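## Task

Move the two blue square cups so both sit on the same top next to the arms, and move the two espresso tampers with black handles so both sit on the same top. All four must stay upright in their current orientation, with each base fully resting on its top. Every other object must finish resting directly on the top where it is now. Nothing may end up inside the slot in a weight's top, or the attempt fails. The result must hold without robot support, and the grippers must release and pull away at the end.

## Robot and tools

Robots: four identical i2rt Big YAM arms named arm1, arm2, arm3 and arm4. Each has six joints, a two-finger gripper and a wrist camera (armN_cam_wrist). Two fixed room cameras, room_a and room_b, also watch. With joints 1 and 6 at 0 and the hand level and forward, the wrist camera rides above the hand looking at the fingertips. Reach is roughly 1.0 m from the joint 1 axis. Joints move at different speeds, so the hand can sweep a wide, curved path between postures.

Frame: one shared scene frame, origin on the floor, +z up. The hand point is midway between the fingertips; the hand z axis runs along the fingers and the fingers close along its y axis. Foot poses are not printed.

execute_actions: argument actions is a list holding exactly one action (or none). The action is an object keyed by robot name; under each name goes joints, an object of absolute joint targets by name. These are targets to reach, not offsets. Units and ranges: joint1_rad -2.879 to 2.879 (turns the arm about its foot, positive is counter-clockwise seen from above, 0 points the way the foot faces); joint2_rad 0 to 3.141 (shoulder, 0 has the upper arm pointing backward near level, increasing lifts it up then forward); joint3_rad 0 to 3.019 (elbow, 0 is fully folded, increasing opens it); joint4_rad -1.692 to 1.57 (hand pitch, positive tips the fingers up); joint5_rad -1.57 to 1.57 (hand yaw, positive toward the arm's right); joint6_rad -2.094 to 2.094 (hand roll, positive clockwise seen from behind the hand); gripper_m 0 to 0.093, the fingertip gap in metres. Done tolerances are ±0.045, ±0.14, ±0.09, ±0.055, ±0.03, ±0.035 rad and ±0.003 m respectively. Any subset of arms and joints may be named; all named motions start together and may finish at different times. An omitted joint or arm may still be driving toward an earlier target. Optional cameras lists which images to return (null, omitted or ["all"] gives all; [] gives none). An unknown key, name or out-of-range number rejects the whole call and nothing moves. One action lasts at most 15 s. An empty actions list just reports state and images.

wait: seconds from 0 to 10; nothing new is commanded and the scene keeps running; returns the same state and pictures.

zoom_image: camera (one of the six names) and region [x0, y0, x1, y1] in pixels of that camera's latest full image, top-left origin, up to 504 by 504 pixels.

finished_scene: scene is the number of the current scene. It is final; the result reports success and gives the next task. Before calling it, have every gripper opened and every arm withdrawn from the objects.

Result lines: joint_positions gives each joint's current value; a pictures line names the returned images in order. joint_status tells how each commanded motion ended. off_target means the joint stopped short and may keep pushing. contact_stop or time_out means the joint quit its target and holds where it stopped, except that a time_out joint may keep a target (its old one, or one within 0.375, 0.375, 0.113, 0.225, 0.075, 0.3 rad of its position for joints 1-6) and keep pushing, resuming if freed; on_its_own lists such behavior, and its held at value is the held target, not the position. Sending a joint its reported position relieves the push. A joint carrying a load will sag. Very small target changes may not move a joint. "joint command not followed", usually with a cause line, means the self and inter-arm collision check blocked that arm's joint targets (its gripper target still runs); those joints show not_followed and may be retried automatically on later actions until given acceptable targets. Calls without an action never show this line. Joint torques are the drives' total output per joint, nonzero even in free air, with per-arm offset, scale and noise, so treat them as rough hints only.

Hazards: the arm does not stop on contact and can push very hard. Hard contact between two arms fails the task and ends the run; the collision check may react late and ignores fingers, gripper housings and wrist cameras. Objects touching arms do not count as arm contact, and no line reports arms touching. Keep arms apart. Do not knock anything off the work area or onto the floor. Avoid drops, slips, slams and hard pushes. Loose objects may occasionally be nudged by outside disturbance.

Heat: sustained load heats motors, even while you are thinking, since the last command stays held meanwhile. A MOTOR HOT line appears from 85 °C; at 100 °C that arm and its gripper go limp until cooled (OVER-TEMPERATURE FAULT), and affected commanded keys show limit_stop_at_motor_heat; resend those targets afterward. Some heat carries into the next scene. Long replies mean more real time passing in the simulation, and arms never wait for one another.

Each tool is called after "Emit:" as name(argument=value, ...) on one line, values as JSON.

## Session

Emit:
execute_actions(actions=[])

Scene clock: 0.00 s.
Joint torques (N m, as the arm reports them, + toward a larger angle): no reading
Motor temperatures (°C, as the motors report them): arm1=[29 27 28 27 28 29] | arm2=[28 27 27 28 26 29] | arm3=[29 26 28 30 28 28] | arm4=[26 26 28 28 29 29]
arm1.joint_positions: joint1_rad=+0.657 joint2_rad=+0.373 joint3_rad=+1.398 joint4_rad=-1.431 joint5_rad=+0.236 joint6_rad=-0.363 gripper_m=+0.094
arm1.joint_status: not commanded
arm1.hand: x=-1.7161 y=-0.5445 z=+1.3013 quat_wxyz=(-0.155, +0.820, +0.146, -0.532) (m; scene frame)
arm2.joint_positions: joint1_rad=-0.500 joint2_rad=+0.499 joint3_rad=+1.713 joint4_rad=-1.364 joint5_rad=+0.049 joint6_rad=-0.791 gripper_m=+0.094
arm2.joint_status: not commanded
arm2.hand: x=-0.5576 y=+0.5611 z=+1.4262 quat_wxyz=(-0.607, +0.697, -0.296, -0.241) (m; scene frame)
arm3.joint_positions: joint1_rad=-0.870 joint2_rad=+0.518 joint3_rad=+1.382 joint4_rad=-1.316 joint5_rad=+0.278 joint6_rad=-0.053 gripper_m=+0.095
arm3.joint_status: not commanded
arm3.hand: x=+0.7942 y=+0.5130 z=+1.3754 quat_wxyz=(-0.256, -0.655, -0.532, +0.471) (m; scene frame)
arm4.joint_positions: joint1_rad=+0.504 joint2_rad=+0.471 joint3_rad=+1.391 joint4_rad=-1.339 joint5_rad=-0.019 joint6_rad=-0.078 gripper_m=+0.094
arm4.joint_status: not commanded
arm4.hand: x=+1.4513 y=-0.5095 z=+1.3687 quat_wxyz=(-0.530, +0.255, -0.798, -0.129) (m; scene frame)
pictures: arm1_cam_wrist, arm2_cam_wrist, arm3_cam_wrist, arm4_cam_wrist, room_a, room_b
Images, in order (width x height): arm1_cam_wrist 672x504, arm2_cam_wrist 672x504, arm3_cam_wrist 672x504, arm4_cam_wrist 672x504, room_a 672x504, room_b 672x504.

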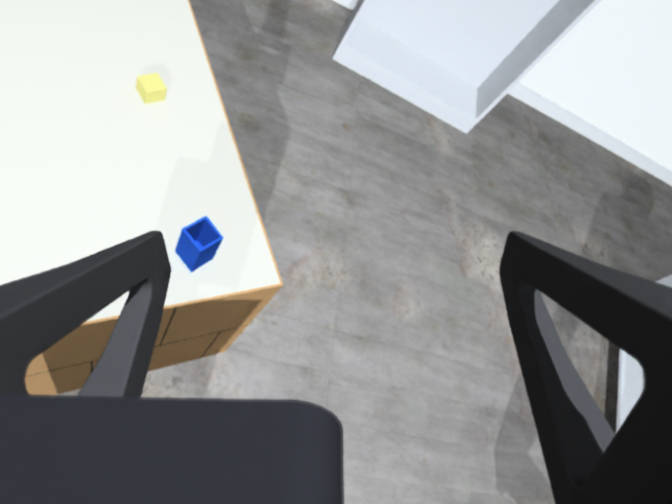

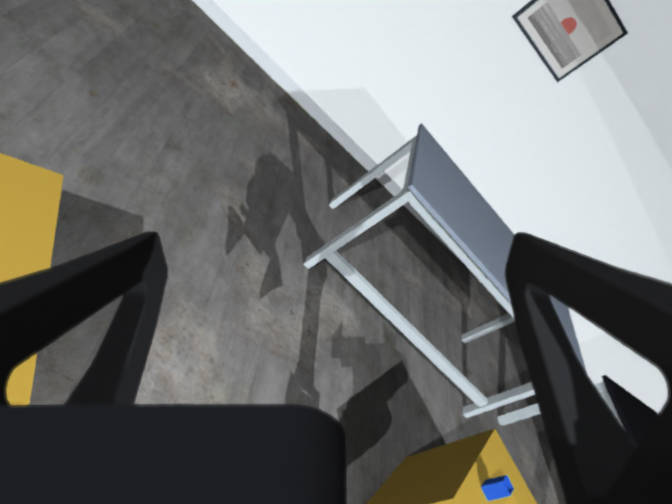

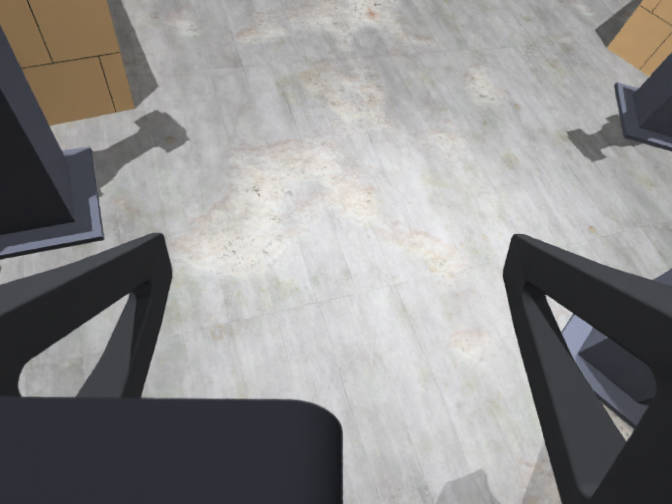

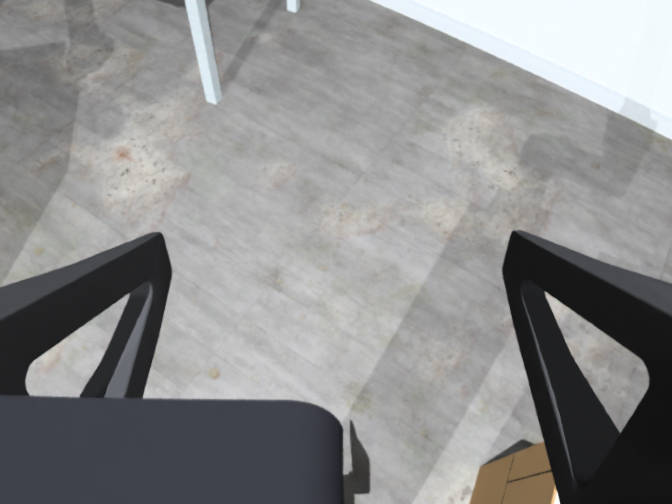

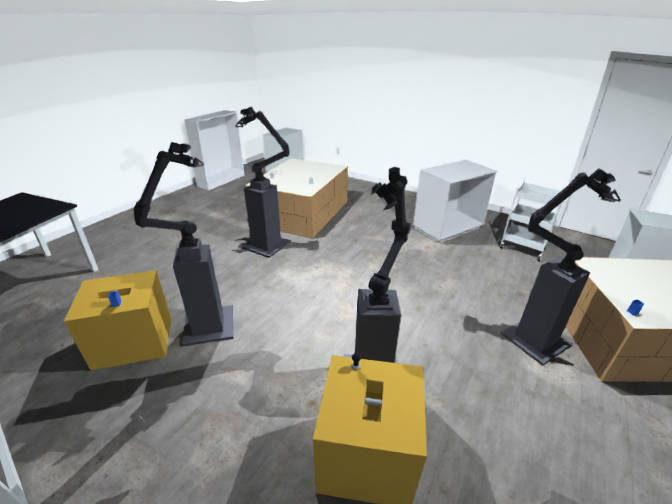

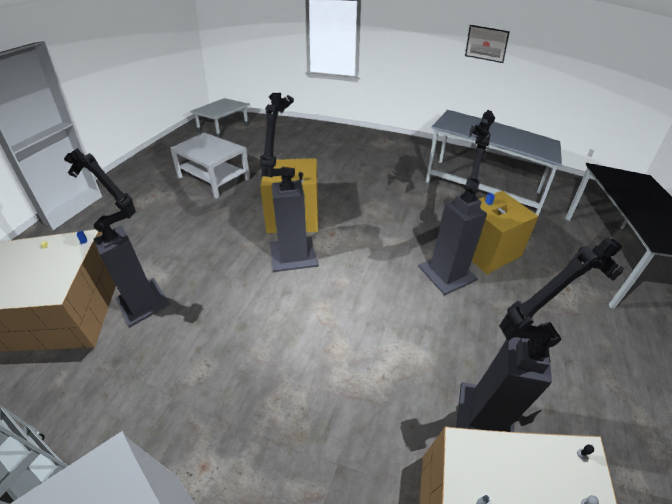

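Emit:
zoom_image(camera="room_b", region=[400, 300, 672, 504])

Emit:
zoom_image(camera="room_a", region=[280, 150, 480, 460])

Emit:
zoom_image(camera="room_a", region=[50, 90, 370, 380])

Emit:
zoom_image(camera="room_b", region=[0, 80, 340, 360])

Region (400, 300, 672, 504) of room_b's 672x504 image, scaled by 1.853, with more detail than that image has; it fills the top 378 rows of this view, and the rest is white.

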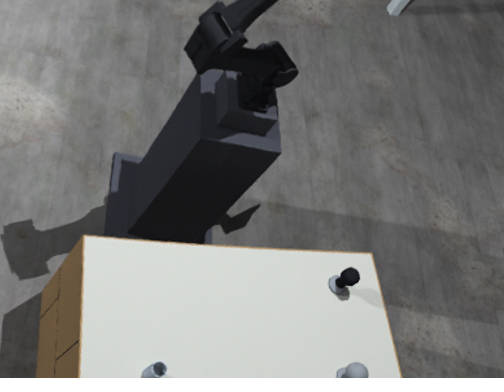

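Region (280, 150, 480, 460) of room_a's 672x504 image, scaled by 1.626, with more detail than that image has; it fills the left 325 columns of this view, and the rest is white.

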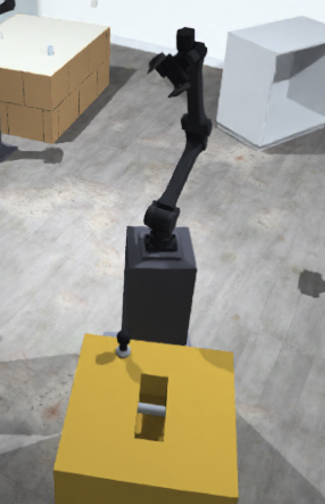

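Region (50, 90, 370, 380) of room_a's 672x504 image, scaled by 1.575, with more detail than that image has; it fills the top 457 rows of this view, and the rest is white.

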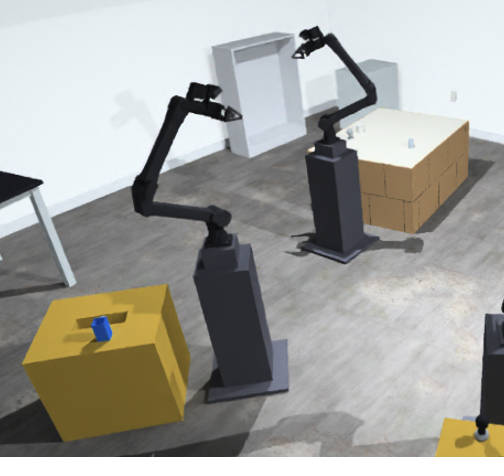

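Region (0, 80, 340, 360) of room_b's 672x504 image, scaled by 1.482, with more detail than that image has; it fills the top 415 rows of this view, and the rest is white.

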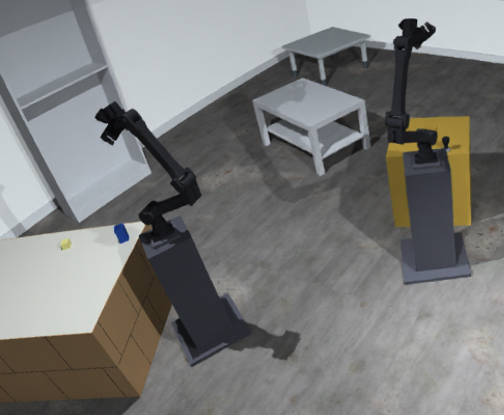

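Emit:
execute_actions(actions=[{"arm1":{"joints":{"joint1_rad":-1.85}},"arm2":{"joints":{"joint1_rad":-2.0}},"arm3":{"joints":{"joint1_rad":1.9}},"arm4":{"joints":{"joint1_rad":-1.0,"joint2_rad":1.4,"joint3_rad":1.4,"joint4_rad":-1.2,"joint5_rad":0,"joint6_rad":0}}}])

Scene clock: 32.57 s.
Joint torques (N m, as the arm reports them, + toward a larger angle): arm1=[-0.08  7.05  7.61  2.33  0.19  0.09] | arm2=[-0.32  6.06  6.74  2.31  0.09  0.13] | arm3=[-0.01  4.4   8.86  1.26  0.06 -0.12] | arm4=[ -0.62 -13.65  10.96   0.91   0.13   0.08]
Motor temperatures (°C, as the motors report them): arm1=[29 28 30 27 28 29] | arm2=[28 27 29 29 26 29] | arm3=[29 27 31 30 28 28] | arm4=[26 27 32 29 29 29]
arm1.joint_positions: joint1_rad=-1.847 joint2_rad=+0.373 joint3_rad=+1.398 joint4_rad=-1.431 joint5_rad=+0.236 joint6_rad=-0.363 gripper_m=+0.094
arm1.joint_status: all done
arm1.hand: x=-1.4883 y=-0.5163 z=+1.3018 quat_wxyz=(-0.555, +0.397, -0.731, -0.017) (m; scene frame)
arm2.joint_positions: joint1_rad=-1.995 joint2_rad=+0.499 joint3_rad=+1.713 joint4_rad=-1.364 joint5_rad=+0.049 joint6_rad=-0.791 gripper_m=+0.094
arm2.joint_status: all done
arm2.hand: x=-0.4651 y=+0.4635 z=+1.4253 quat_wxyz=(-0.605, +0.312, -0.693, +0.236) (m; scene frame)
arm3.joint_positions: joint1_rad=+1.892 joint2_rad=+0.518 joint3_rad=+1.382 joint4_rad=-1.316 joint5_rad=+0.278 joint6_rad=-0.053 gripper_m=+0.095
arm3.joint_status: all done
arm3.hand: x=+0.9851 y=+0.8465 z=+1.3776 quat_wxyz=(-0.516, +0.397, -0.741, -0.164) (m; scene frame)
arm4.joint_positions: joint1_rad=-1.001 joint2_rad=+1.410 joint3_rad=+1.391 joint4_rad=-1.203 joint5_rad=-0.001 joint6_rad=-0.013 gripper_m=+0.094
arm4.joint_status: all done
arm4.hand: x=+1.5816 y=-1.0071 z=+1.0781 quat_wxyz=(-0.153, -0.457, -0.873, +0.081) (m; scene frame)
pictures: arm1_cam_wrist, arm2_cam_wrist, arm3_cam_wrist, arm4_cam_wrist, room_a, room_b
Images, in order (width x height): arm1_cam_wrist 672x504, arm2_cam_wrist 672x504, arm3_cam_wrist 672x504, arm4_cam_wrist 672x504, room_a 672x504, room_b 672x504.

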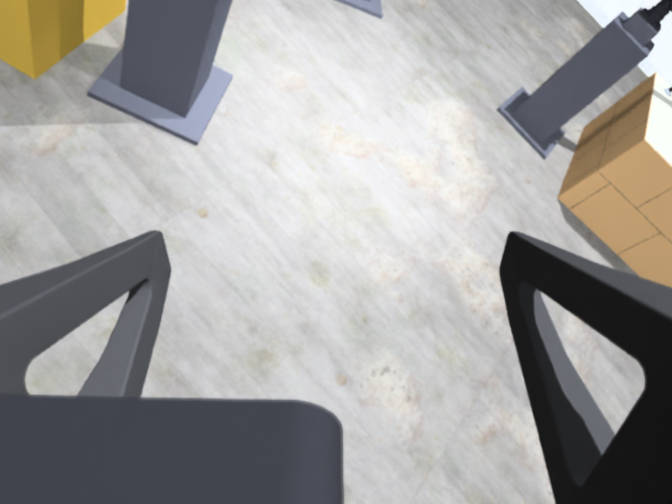

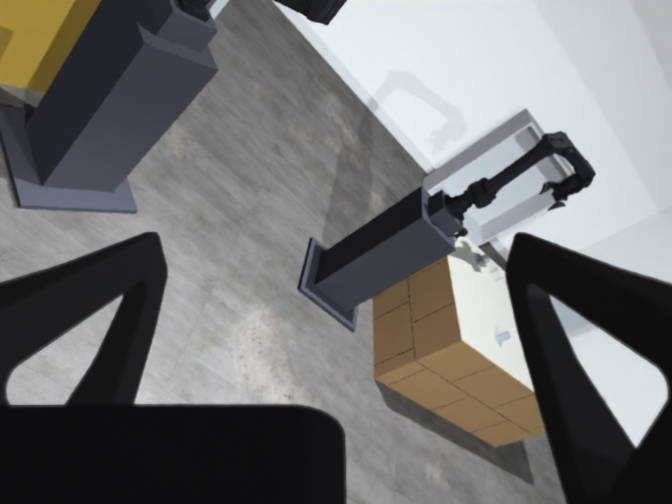

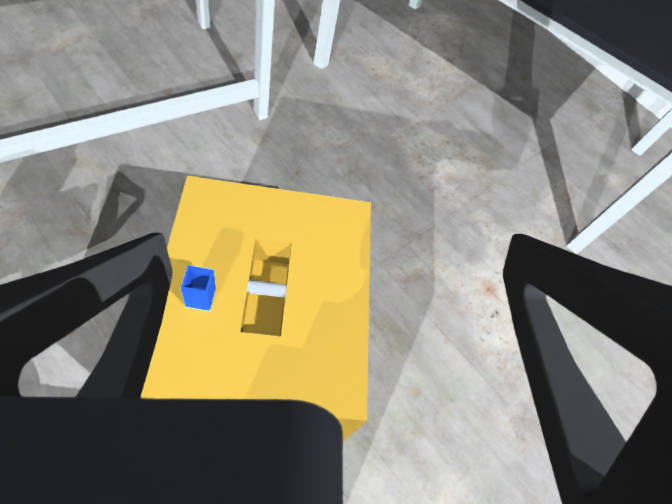

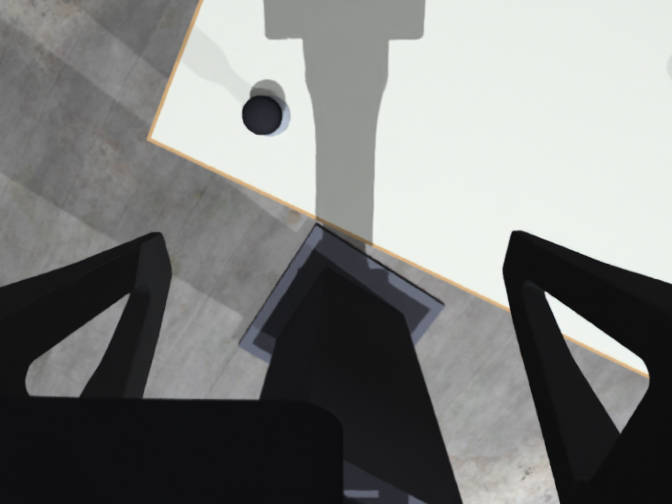

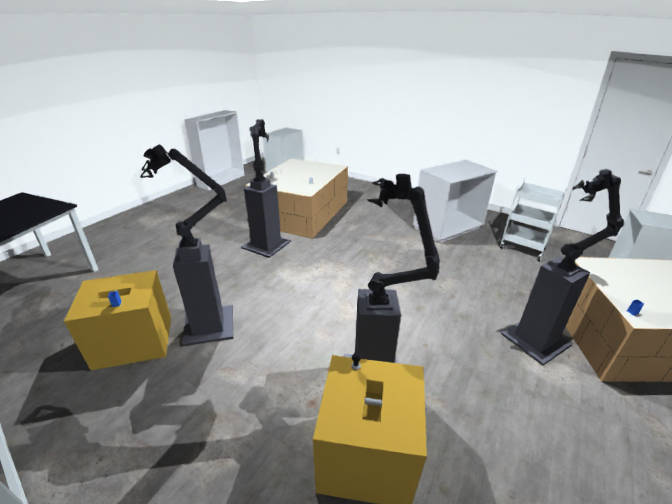

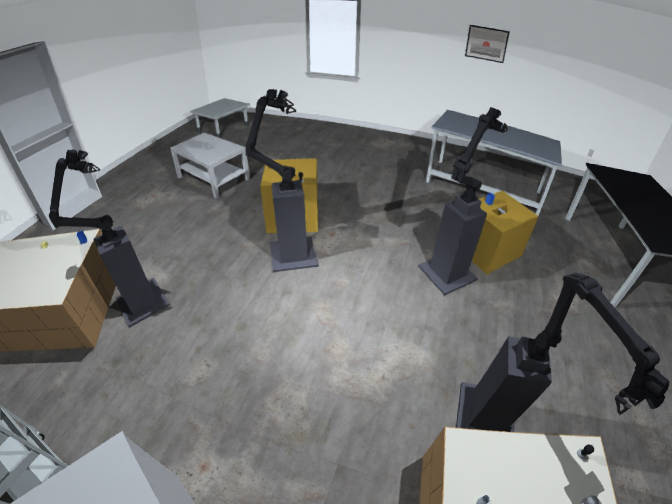

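Emit:
execute_actions(actions=[{"arm1":{"joints":{"joint2_rad":1.3}},"arm2":{"joints":{"joint3_rad":0.9}},"arm3":{"joints":{"joint1_rad":2.15,"joint2_rad":1.7,"joint3_rad":1.4,"joint4_rad":-0.8,"joint5_rad":0,"joint6_rad":0}},"arm4":{"joints":{"joint4_rad":-0.7}}}], cameras=["arm3_cam_wrist","arm4_cam_wrist"])

Scene clock: 45.57 s.
Joint torques (N m, as the arm reports them, + toward a larger angle): arm1=[  0.48 -10.    10.63   1.27   0.22   0.07] | arm2=[-0.72  0.33 11.04  1.67  0.05  0.11] | arm3=[ -0.37 -20.26  11.13   1.2   -0.19  -0.06] | arm4=[ -0.69 -13.54  11.6    1.88   0.15   0.08]
Motor temperatures (°C, as the motors report them): arm1=[29 28 30 27 28 29] | arm2=[28 27 29 29 26 29] | arm3=[29 27 32 30 28 28] | arm4=[26 27 33 29 29 29]
arm1.joint_positions: joint1_rad=-1.847 joint2_rad=+1.310 joint3_rad=+1.398 joint4_rad=-1.430 joint5_rad=+0.236 joint6_rad=-0.363 gripper_m=+0.094
arm1.joint_status: all done
arm1.hand: x=-1.2678 y=-0.2972 z=+1.0513 quat_wxyz=(-0.135, +0.525, -0.835, +0.093) (m; scene frame)
arm2.joint_positions: joint1_rad=-1.995 joint2_rad=+0.506 joint3_rad=+0.894 joint4_rad=-1.364 joint5_rad=+0.049 joint6_rad=-0.791 gripper_m=+0.094
arm2.joint_status: all done
arm2.hand: x=-0.3518 y=+0.4764 z=+1.0467 quat_wxyz=(-0.266, +0.405, -0.867, +0.118) (m; scene frame)
arm3.joint_positions: joint1_rad=+2.144 joint2_rad=+1.708 joint3_rad=+1.381 joint4_rad=-0.822 joint5_rad=+0.004 joint6_rad=-0.008 gripper_m=+0.095
arm3.joint_status: all done
arm3.hand: x=+0.9869 y=+1.2898 z=+0.9664 quat_wxyz=(-0.167, +0.617, -0.758, -0.131) (m; scene frame)
arm4.joint_positions: joint1_rad=-1.001 joint2_rad=+1.410 joint3_rad=+1.391 joint4_rad=-0.715 joint5_rad=-0.001 joint6_rad=-0.013 gripper_m=+0.094
arm4.joint_status: all done
arm4.hand: x=+1.6366 y=-1.0889 z=+1.1443 quat_wxyz=(-0.358, -0.424, -0.810, +0.191) (m; scene frame)
pictures: arm3_cam_wrist, arm4_cam_wrist
Images, in order (width x height): arm3_cam_wrist 672x504, arm4_cam_wrist 672x504.

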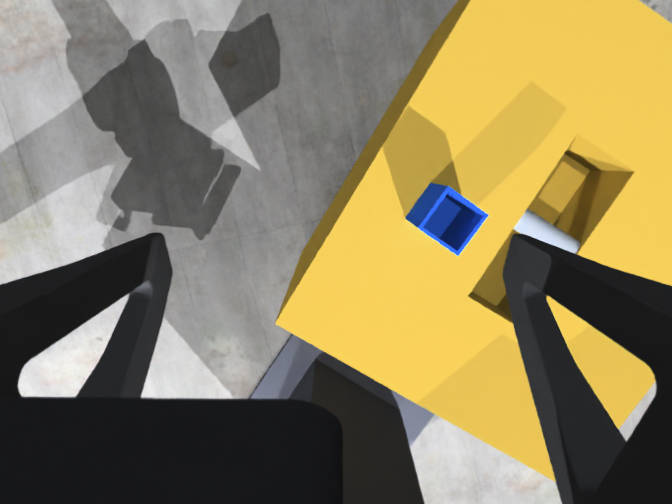

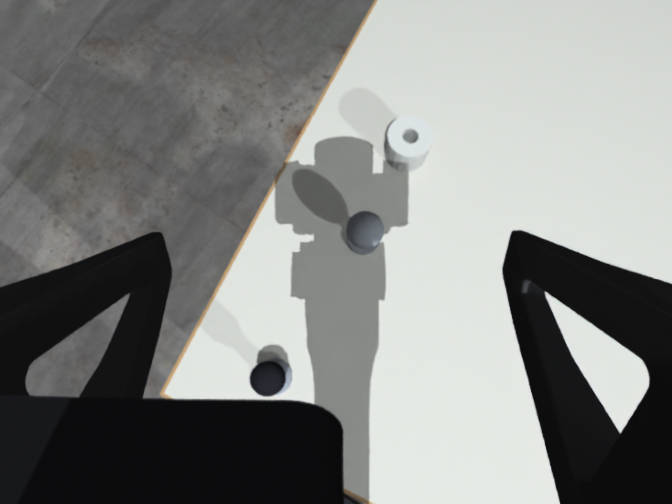

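Emit:
execute_actions(actions=[{"arm1":{"joints":{"joint2_rad":0.8,"joint5_rad":0,"joint6_rad":0,"joint3_rad":0.9,"joint4_rad":-0.1}},"arm2":{"joints":{"joint1_rad":-1.94,"joint2_rad":0.8,"joint4_rad":-0.1,"joint5_rad":0,"joint6_rad":0}},"arm3":{"joints":{"joint1_rad":1.91,"joint2_rad":2.2,"joint3_rad":1.46,"joint4_rad":-0.79,"joint6_rad":0.4}},"arm4":{"joints":{"joint1_rad":-0.833,"joint2_rad":2.08,"joint3_rad":1.34,"joint4_rad":-0.82}}}], cameras=["arm3_cam_wrist","arm4_cam_wrist","room_a","room_b"])

Scene clock: 80.17 s.
Joint torques (N m, as the arm reports them, + toward a larger angle): arm1=[-0.29 -2.07  9.63  3.16  0.05  0.21] | arm2=[ 0.45 -4.61 12.87  3.26  0.01  0.19] | arm3=[ -0.84 -24.14   9.1    0.02   0.01  -0.06] | arm4=[ -1.38 -20.43   8.33   0.19   0.12   0.13]
Motor temperatures (°C, as the motors report them): arm1=[29 28 32 27 28 29] | arm2=[28 27 33 29 26 29] | arm3=[29 28 34 30 28 28] | arm4=[26 28 34 29 29 29]
arm1.joint_positions: joint1_rad=-1.847 joint2_rad=+0.792 joint3_rad=+0.907 joint4_rad=-0.118 joint5_rad=+0.002 joint6_rad=-0.016 gripper_m=+0.094
arm1.joint_status: all done
arm1.hand: x=-1.2929 y=-0.2650 z=+1.2296 quat_wxyz=(-0.655, +0.277, -0.652, -0.263) (m; scene frame)
arm2.joint_positions: joint1_rad=-1.944 joint2_rad=+0.812 joint3_rad=+0.887 joint4_rad=-0.127 joint5_rad=+0.002 joint6_rad=-0.014 gripper_m=+0.094
arm2.joint_status: all done
arm2.hand: x=-0.1329 y=+0.5280 z=+1.1994 quat_wxyz=(-0.685, +0.057, -0.725, -0.048) (m; scene frame)
arm3.joint_positions: joint1_rad=+1.908 joint2_rad=+2.203 joint3_rad=+1.434 joint4_rad=-0.799 joint5_rad=+0.000 joint6_rad=+0.391 gripper_m=+0.095
arm3.joint_status: all done
arm3.hand: x=+1.1091 y=+1.2204 z=+0.7013 quat_wxyz=(-0.003, +0.358, -0.934, -0.003) (m; scene frame)
arm4.joint_positions: joint1_rad=-0.823 joint2_rad=+2.093 joint3_rad=+1.325 joint4_rad=-0.818 joint5_rad=-0.001 joint6_rad=-0.012 gripper_m=+0.094
arm4.joint_status: all done
arm4.hand: x=+1.6831 y=-0.9844 z=+0.7154 quat_wxyz=(+0.006, -0.383, -0.924, -0.005) (m; scene frame)
pictures: arm3_cam_wrist, arm4_cam_wrist, room_a, room_b
Images, in order (width x height): arm3_cam_wrist 672x504, arm4_cam_wrist 672x504, room_a 672x504, room_b 672x504.

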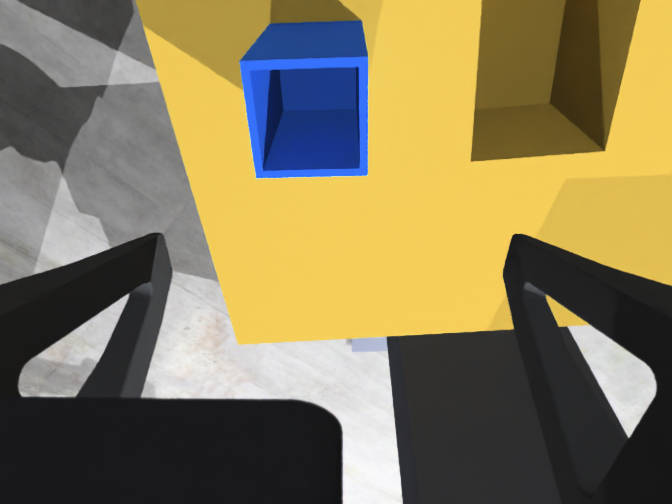

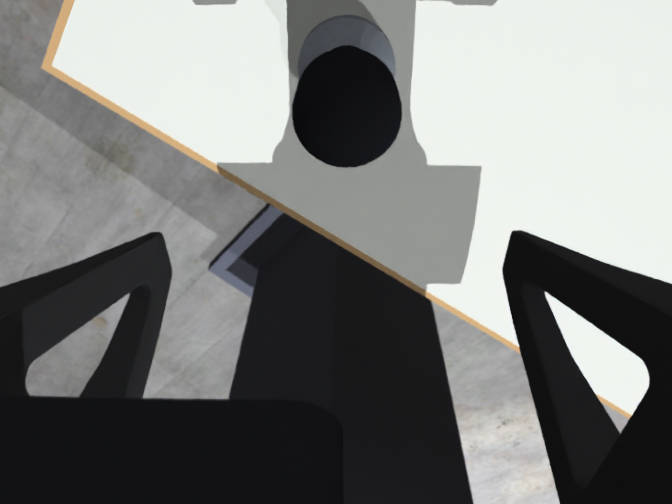

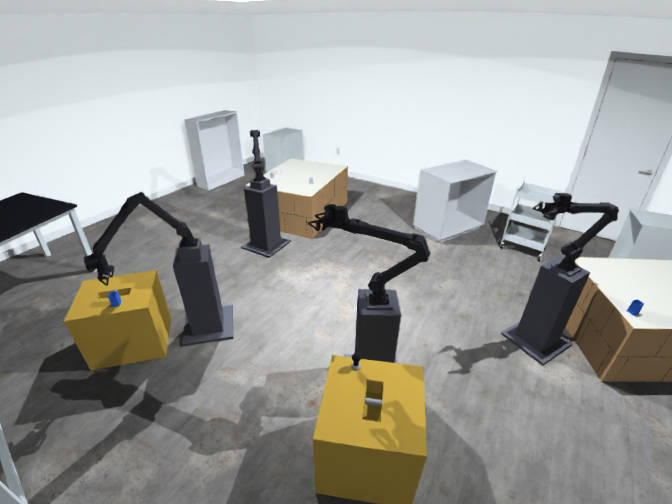

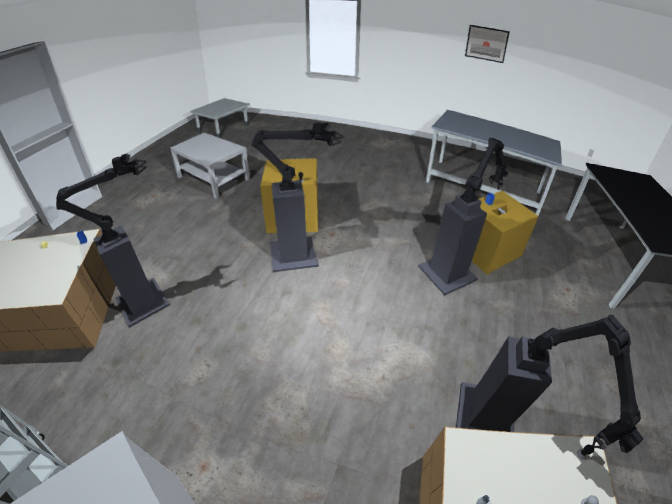

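Emit:
execute_actions(actions=[{"arm3":{"joints":{"joint1_rad":1.928,"joint2_rad":2.428,"joint3_rad":1.547,"joint4_rad":-0.65,"joint6_rad":0.365}},"arm4":{"joints":{"joint1_rad":-0.838,"joint2_rad":2.308,"joint3_rad":1.378,"joint4_rad":-0.6}}}], cameras=["arm3_cam_wrist","arm4_cam_wrist","room_a","room_b"])

Scene clock: 95.57 s.
Joint torques (N m, as the arm reports them, + toward a larger angle): arm1=[ 0.77 -1.95  9.68  3.3   0.07  0.2 ] | arm2=[ 0.34 -4.91 13.01  3.28  0.01  0.19] | arm3=[ -0.3  -25.61   7.2    0.17   0.    -0.26] | arm4=[ -1.07 -22.99   7.28   0.55   0.15   0.11]
Motor temperatures (°C, as the motors report them): arm1=[29 28 32 28 28 29] | arm2=[28 27 34 29 26 29] | arm3=[29 29 33 30 28 28] | arm4=[26 29 33 29 29 29]
arm1.joint_positions: joint1_rad=-1.847 joint2_rad=+0.792 joint3_rad=+0.907 joint4_rad=-0.118 joint5_rad=+0.002 joint6_rad=-0.016 gripper_m=+0.094
arm1.joint_status: not commanded
arm1.hand: x=-1.2929 y=-0.2650 z=+1.2296 quat_wxyz=(-0.655, +0.277, -0.652, -0.263) (m; scene frame)
arm2.joint_positions: joint1_rad=-1.944 joint2_rad=+0.812 joint3_rad=+0.887 joint4_rad=-0.127 joint5_rad=+0.002 joint6_rad=-0.013 gripper_m=+0.094
arm2.joint_status: not commanded
arm2.hand: x=-0.1329 y=+0.5280 z=+1.1994 quat_wxyz=(-0.685, +0.057, -0.725, -0.048) (m; scene frame)
arm3.joint_positions: joint1_rad=+1.920 joint2_rad=+2.440 joint3_rad=+1.531 joint4_rad=-0.664 joint5_rad=+0.000 joint6_rad=+0.373 gripper_m=+0.095
arm3.joint_status: all done
arm3.hand: x=+1.1089 y=+1.2357 z=+0.5925 quat_wxyz=(-0.001, +0.372, -0.928, -0.001) (m; scene frame)
arm4.joint_positions: joint1_rad=-0.826 joint2_rad=+2.322 joint3_rad=+1.358 joint4_rad=-0.608 joint5_rad=-0.001 joint6_rad=-0.012 gripper_m=+0.094
arm4.joint_status: all done
arm4.hand: x=+1.6868 y=-0.9904 z=+0.6030 quat_wxyz=(+0.000, -0.385, -0.923, -0.002) (m; scene frame)
pictures: arm3_cam_wrist, arm4_cam_wrist, room_a, room_b
Images, in order (width x height): arm3_cam_wrist 672x504, arm4_cam_wrist 672x504, room_a 672x504, room_b 672x504.

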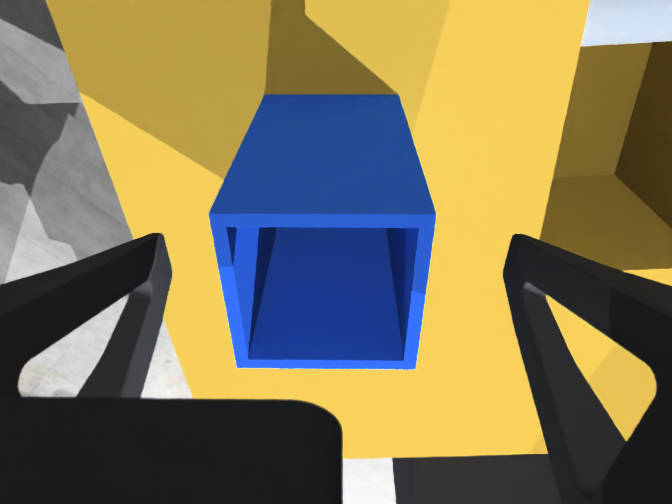

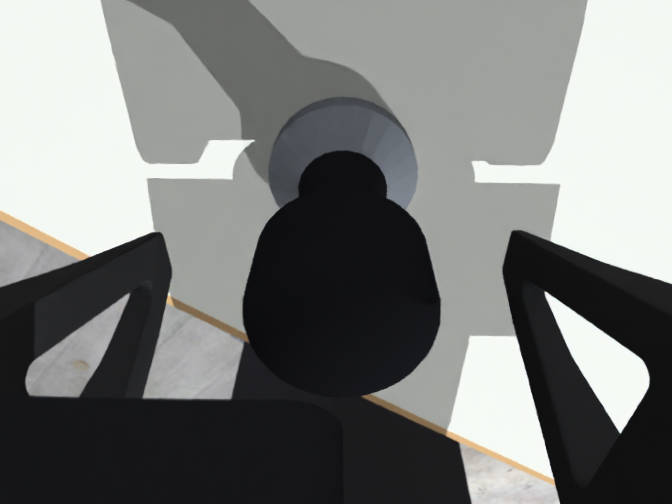

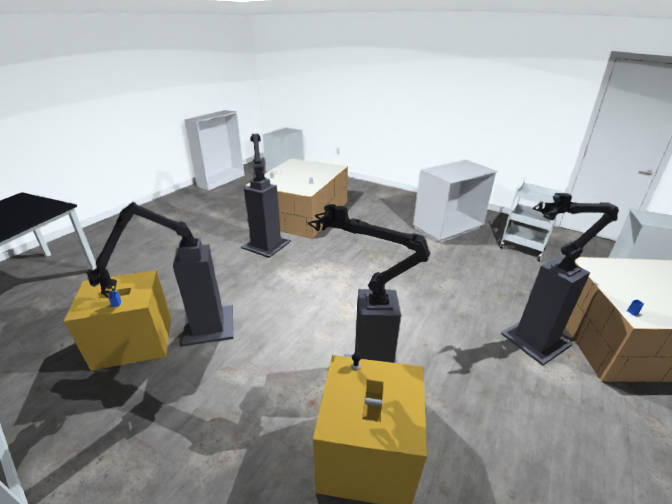

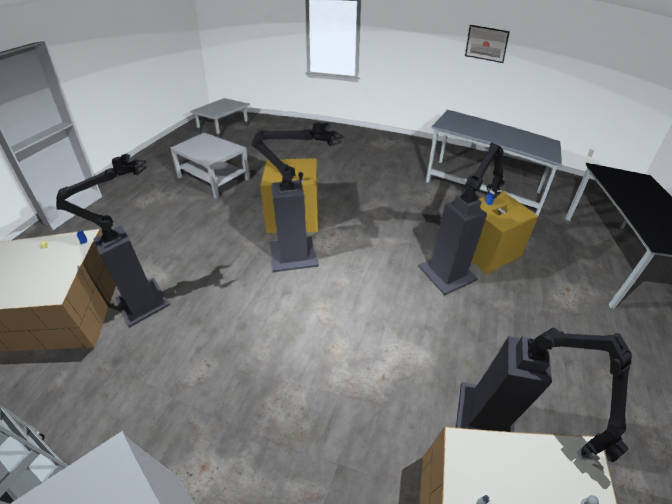

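Emit:
execute_actions(actions=[{"arm3":{"joints":{"joint2_rad":2.472,"joint3_rad":1.565,"joint4_rad":-0.622,"gripper_m":0.07}},"arm4":{"joints":{"gripper_m":0.055}}}], cameras=[])

Emit:
execute_actions(actions=[{"arm3":{"joints":{"gripper_m":0.035}},"arm4":{"joints":{"gripper_m":0.03}}}], cameras=["arm3_cam_wrist","arm4_cam_wrist"])

Scene clock: 105.40 s.
Joint torques (N m, as the arm reports them, + toward a larger angle): arm1=[ 0.01 -1.62  9.76  3.15  0.06  0.2 ] | arm2=[ 0.2  -4.65 12.94  3.3   0.01  0.19] | arm3=[ -0.19 -23.69   8.15   0.35   0.    -0.25] | arm4=[ -1.67 -22.16   7.21   0.68   0.14   0.12]
Motor temperatures (°C, as the motors report them): arm1=[29 28 33 28 28 29] | arm2=[28 27 35 29 26 29] | arm3=[29 30 32 30 28 28] | arm4=[26 30 32 29 29 29]
arm1.joint_positions: joint1_rad=-1.847 joint2_rad=+0.792 joint3_rad=+0.907 joint4_rad=-0.118 joint5_rad=+0.002 joint6_rad=-0.016 gripper_m=+0.094
arm1.joint_status: not commanded
arm1.hand: x=-1.2929 y=-0.2650 z=+1.2296 quat_wxyz=(-0.655, +0.277, -0.652, -0.263) (m; scene frame)
arm2.joint_positions: joint1_rad=-1.944 joint2_rad=+0.812 joint3_rad=+0.887 joint4_rad=-0.127 joint5_rad=+0.002 joint6_rad=-0.013 gripper_m=+0.094
arm2.joint_status: not commanded
arm2.hand: x=-0.1329 y=+0.5280 z=+1.1994 quat_wxyz=(-0.685, +0.057, -0.725, -0.048) (m; scene frame)
arm3.joint_positions: joint1_rad=+1.920 joint2_rad=+2.453 joint3_rad=+1.537 joint4_rad=-0.640 joint5_rad=+0.000 joint6_rad=+0.373 gripper_m=+0.070
arm3.joint_status: all done
arm3.hand: x=+1.1108 y=+1.2396 z=+0.5865 quat_wxyz=(-0.007, +0.371, -0.928, -0.007) (m; scene frame)
arm4.joint_positions: joint1_rad=-0.826 joint2_rad=+2.322 joint3_rad=+1.358 joint4_rad=-0.608 joint5_rad=-0.001 joint6_rad=-0.012 gripper_m=+0.055
arm4.joint_status: all done
arm4.hand: x=+1.6868 y=-0.9904 z=+0.6030 quat_wxyz=(+0.000, -0.385, -0.923, -0.002) (m; scene frame)
pictures: none
No camera images: the call's "cameras" was empty. Leave "cameras" out to get every camera's image.

Scene clock: 105.93 s.
Joint torques (N m, as the arm reports them, + toward a larger angle): arm1=[ 1.23 -2.18  9.7   2.99  0.07  0.18] | arm2=[ 0.13 -4.86 12.96  3.3  -0.01  0.2 ] | arm3=[ -0.21 -23.69   8.25   0.38   0.    -0.27] | arm4=[ -1.77 -22.4    7.19   0.7    0.1    0.07]
Motor temperatures (°C, as the motors report them): arm1=[29 28 33 28 28 29] | arm2=[28 27 35 29 26 29] | arm3=[29 30 32 30 28 28] | arm4=[26 30 32 29 29 29]
arm1.joint_positions: joint1_rad=-1.847 joint2_rad=+0.792 joint3_rad=+0.907 joint4_rad=-0.118 joint5_rad=+0.002 joint6_rad=-0.016 gripper_m=+0.094
arm1.joint_status: not commanded
arm1.hand: x=-1.2929 y=-0.2650 z=+1.2296 quat_wxyz=(-0.655, +0.277, -0.652, -0.263) (m; scene frame)
arm2.joint_positions: joint1_rad=-1.944 joint2_rad=+0.812 joint3_rad=+0.887 joint4_rad=-0.127 joint5_rad=+0.002 joint6_rad=-0.013 gripper_m=+0.094
arm2.joint_status: not commanded
arm2.hand: x=-0.1329 y=+0.5280 z=+1.1994 quat_wxyz=(-0.685, +0.057, -0.725, -0.048) (m; scene frame)
arm3.joint_positions: joint1_rad=+1.920 joint2_rad=+2.453 joint3_rad=+1.537 joint4_rad=-0.640 joint5_rad=+0.001 joint6_rad=+0.373 gripper_m=+0.053
arm3.joint_status: gripper_m off_target (ended at +0.053, target +0.035)
arm3.hand: x=+1.1108 y=+1.2396 z=+0.5865 quat_wxyz=(-0.007, +0.372, -0.928, -0.006) (m; scene frame)
arm4.joint_positions: joint1_rad=-0.827 joint2_rad=+2.322 joint3_rad=+1.358 joint4_rad=-0.608 joint5_rad=+0.000 joint6_rad=-0.012 gripper_m=+0.045
arm4.joint_status: gripper_m off_target (ended at +0.045, target +0.030)
arm4.hand: x=+1.6867 y=-0.9906 z=+0.6030 quat_wxyz=(+0.000, -0.385, -0.923, -0.002) (m; scene frame)
pictures: arm3_cam_wrist, arm4_cam_wrist
Images, in order (width x height): arm3_cam_wrist 672x504, arm4_cam_wrist 672x504.

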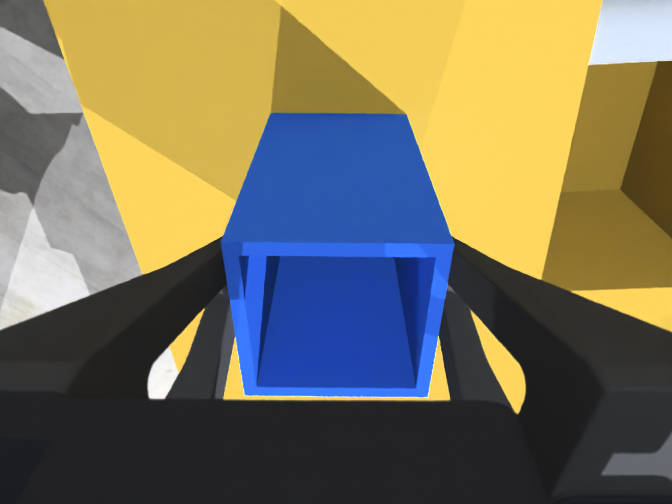

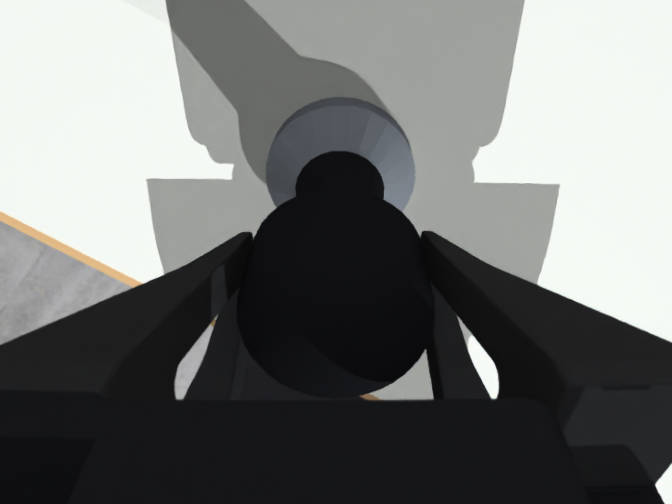

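Emit:
execute_actions(actions=[{"arm3":{"joints":{"joint2_rad":2.1,"joint4_rad":-0.9}},"arm4":{"joints":{"joint2_rad":1.95,"joint4_rad":-0.9,"joint6_rad":1.57}},"arm2":{"joints":{"joint1_rad":-1.925,"joint2_rad":1.395,"joint3_rad":1.0,"joint4_rad":0.445,"joint6_rad":1.58}}}], cameras=["arm3_cam_wrist","arm4_cam_wrist"])

Scene clock: 115.63 s.
Joint torques (N m, as the arm reports them, + toward a larger angle): arm1=[ 0.66 -2.12  9.84  3.22  0.08  0.21] | arm2=[  0.89 -12.74  13.18   3.32  -0.01   0.12] | arm3=[ -0.16 -24.78   9.15  -0.62  -0.01  -0.26] | arm4=[ -1.15 -22.08   9.5    0.36   0.2    0.1 ]
Motor temperatures (°C, as the motors report them): arm1=[29 28 33 28 28 29] | arm2=[28 27 35 29 26 29] | arm3=[29 30 32 30 28 28] | arm4=[26 30 32 29 29 29]
arm1.joint_positions: joint1_rad=-1.847 joint2_rad=+0.792 joint3_rad=+0.907 joint4_rad=-0.118 joint5_rad=+0.002 joint6_rad=-0.016 gripper_m=+0.094
arm1.joint_status: not commanded
arm1.hand: x=-1.2929 y=-0.2650 z=+1.2296 quat_wxyz=(-0.655, +0.277, -0.652, -0.263) (m; scene frame)
arm2.joint_positions: joint1_rad=-1.932 joint2_rad=+1.410 joint3_rad=+0.974 joint4_rad=+0.419 joint5_rad=+0.002 joint6_rad=+1.566 gripper_m=+0.095
arm2.joint_status: all done
arm2.hand: x=+0.0465 y=+0.5635 z=+1.0801 quat_wxyz=(-0.453, -0.463, -0.544, -0.532) (m; scene frame)
arm3.joint_positions: joint1_rad=+1.920 joint2_rad=+2.102 joint3_rad=+1.555 joint4_rad=-0.884 joint5_rad=+0.001 joint6_rad=+0.373 gripper_m=+0.053
arm3.joint_status: all done
arm3.hand: x=+1.1269 y=+1.2740 z=+0.7977 quat_wxyz=(-0.053, +0.371, -0.926, -0.049) (m; scene frame)
arm4.joint_positions: joint1_rad=-0.827 joint2_rad=+1.979 joint3_rad=+1.358 joint4_rad=-0.896 joint5_rad=+0.000 joint6_rad=+1.555 gripper_m=+0.045
arm4.joint_status: all done
arm4.hand: x=+1.6937 y=-0.9987 z=+0.7849 quat_wxyz=(-0.024, -0.924, -0.382, -0.011) (m; scene frame)
pictures: arm3_cam_wrist, arm4_cam_wrist
Images, in order (width x height): arm3_cam_wrist 672x504, arm4_cam_wrist 672x504.

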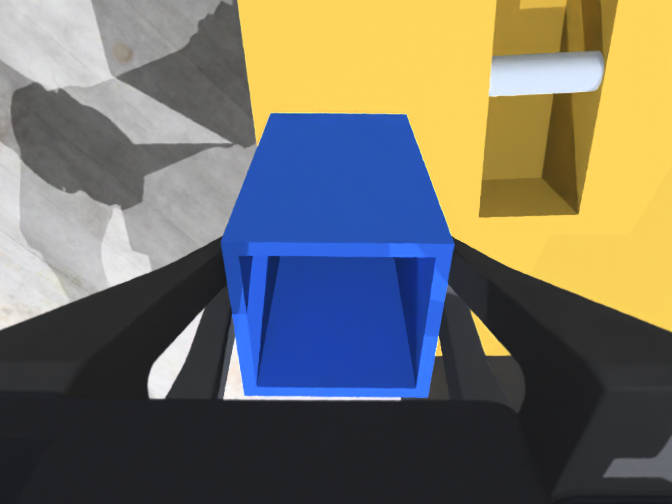

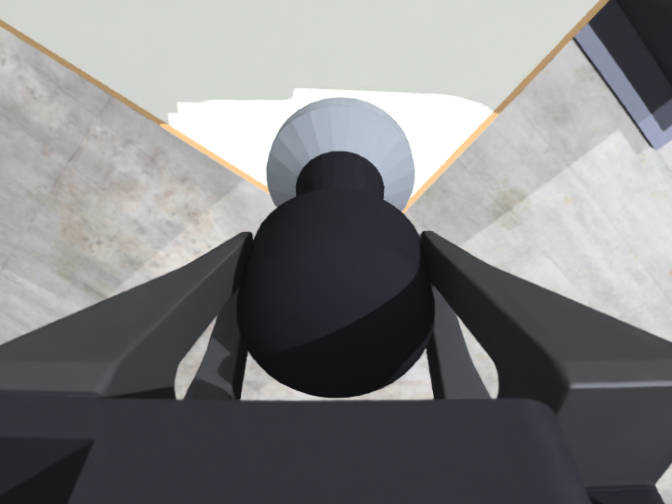

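Emit:
execute_actions(actions=[{"arm3":{"joints":{"joint1_rad":-2.19,"joint2_rad":1.65,"joint3_rad":1.05,"joint4_rad":0.62,"joint6_rad":-0.01}},"arm4":{"joints":{"joint1_rad":1.88,"joint2_rad":1.0,"joint3_rad":1.0,"joint4_rad":-1.4}}}])

Scene clock: 122.70 s.
Joint torques (N m, as the arm reports them, + toward a larger angle): arm1=[-0.29 -2.29  9.65  2.93  0.07  0.19] | arm2=[  0.55 -12.57  13.19   3.28   0.     0.1 ] | arm3=[  0.14 -18.38   9.51   2.64  -0.05  -0.25] | arm4=[-0.26 -5.75 10.22  0.46  0.22  0.12]
Motor temperatures (°C, as the motors report them): arm1=[29 28 33 28 28 29] | arm2=[28 28 36 29 26 29] | arm3=[29 30 33 30 28 28] | arm4=[26 30 33 29 29 29]
arm1.joint_positions: joint1_rad=-1.847 joint2_rad=+0.792 joint3_rad=+0.907 joint4_rad=-0.118 joint5_rad=+0.002 joint6_rad=-0.016 gripper_m=+0.094
arm1.joint_status: not commanded
arm1.hand: x=-1.2929 y=-0.2650 z=+1.2296 quat_wxyz=(-0.655, +0.277, -0.652, -0.263) (m; scene frame)
arm2.joint_positions: joint1_rad=-1.932 joint2_rad=+1.410 joint3_rad=+0.974 joint4_rad=+0.419 joint5_rad=+0.002 joint6_rad=+1.567 gripper_m=+0.095
arm2.joint_status: not commanded
arm2.hand: x=+0.0465 y=+0.5635 z=+1.0801 quat_wxyz=(-0.453, -0.463, -0.544, -0.533) (m; scene frame)
arm3.joint_positions: joint1_rad=-2.196 joint2_rad=+1.654 joint3_rad=+1.045 joint4_rad=+0.582 joint5_rad=+0.001 joint6_rad=-0.002 gripper_m=+0.053
arm3.joint_status: all done
arm3.hand: x=+0.1867 y=+0.5919 z=+1.0884 quat_wxyz=(-0.053, -0.715, -0.059, +0.694) (m; scene frame)
arm4.joint_positions: joint1_rad=+1.876 joint2_rad=+1.011 joint3_rad=+0.994 joint4_rad=-1.397 joint5_rad=-0.001 joint6_rad=+1.556 gripper_m=+0.045
arm4.joint_status: all done
arm4.hand: x=+1.2093 y=-0.3148 z=+1.0398 quat_wxyz=(+0.011, +0.171, -0.982, -0.078) (m; scene frame)
pictures: arm1_cam_wrist, arm2_cam_wrist, arm3_cam_wrist, arm4_cam_wrist, room_a, room_b
Images, in order (width x height): arm1_cam_wrist 672x504, arm2_cam_wrist 672x504, arm3_cam_wrist 672x504, arm4_cam_wrist 672x504, room_a 672x504, room_b 672x504.

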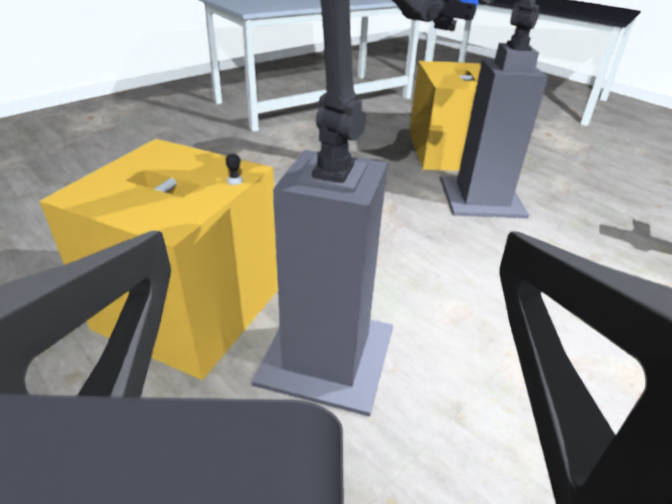

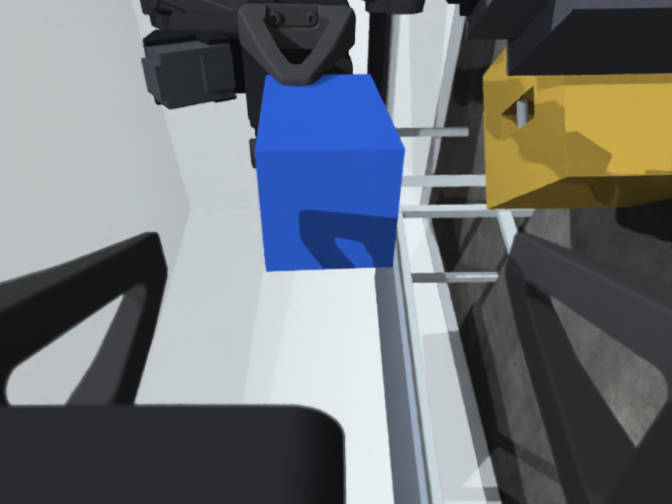

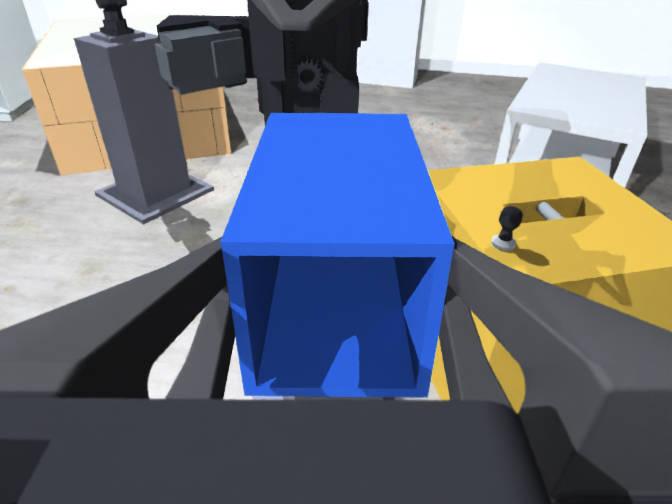

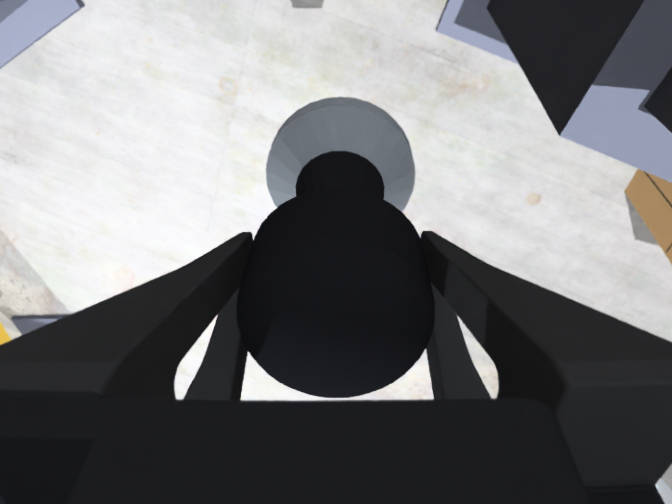

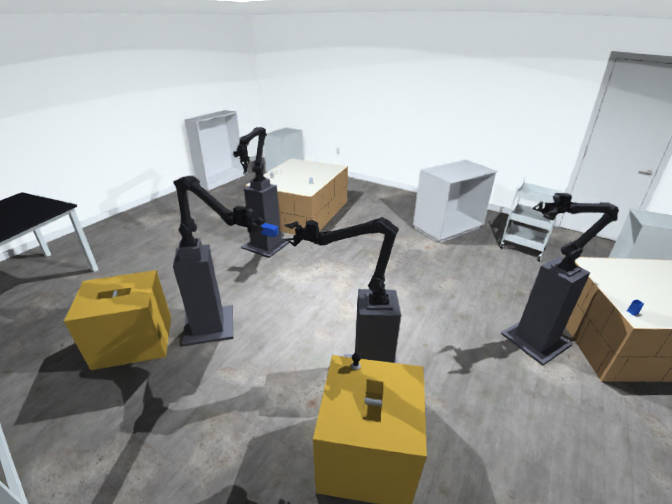

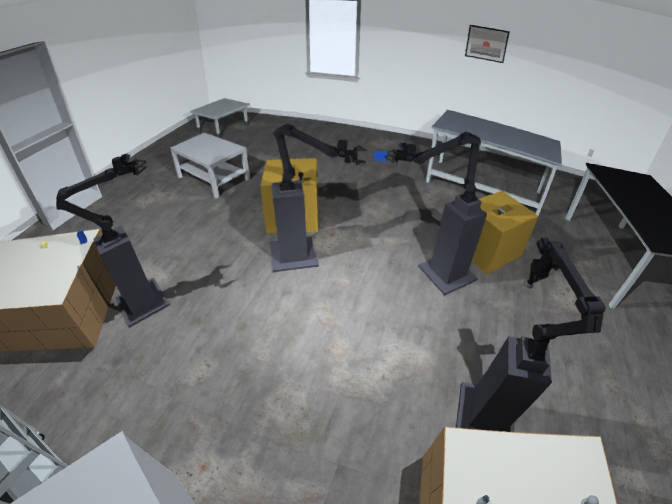

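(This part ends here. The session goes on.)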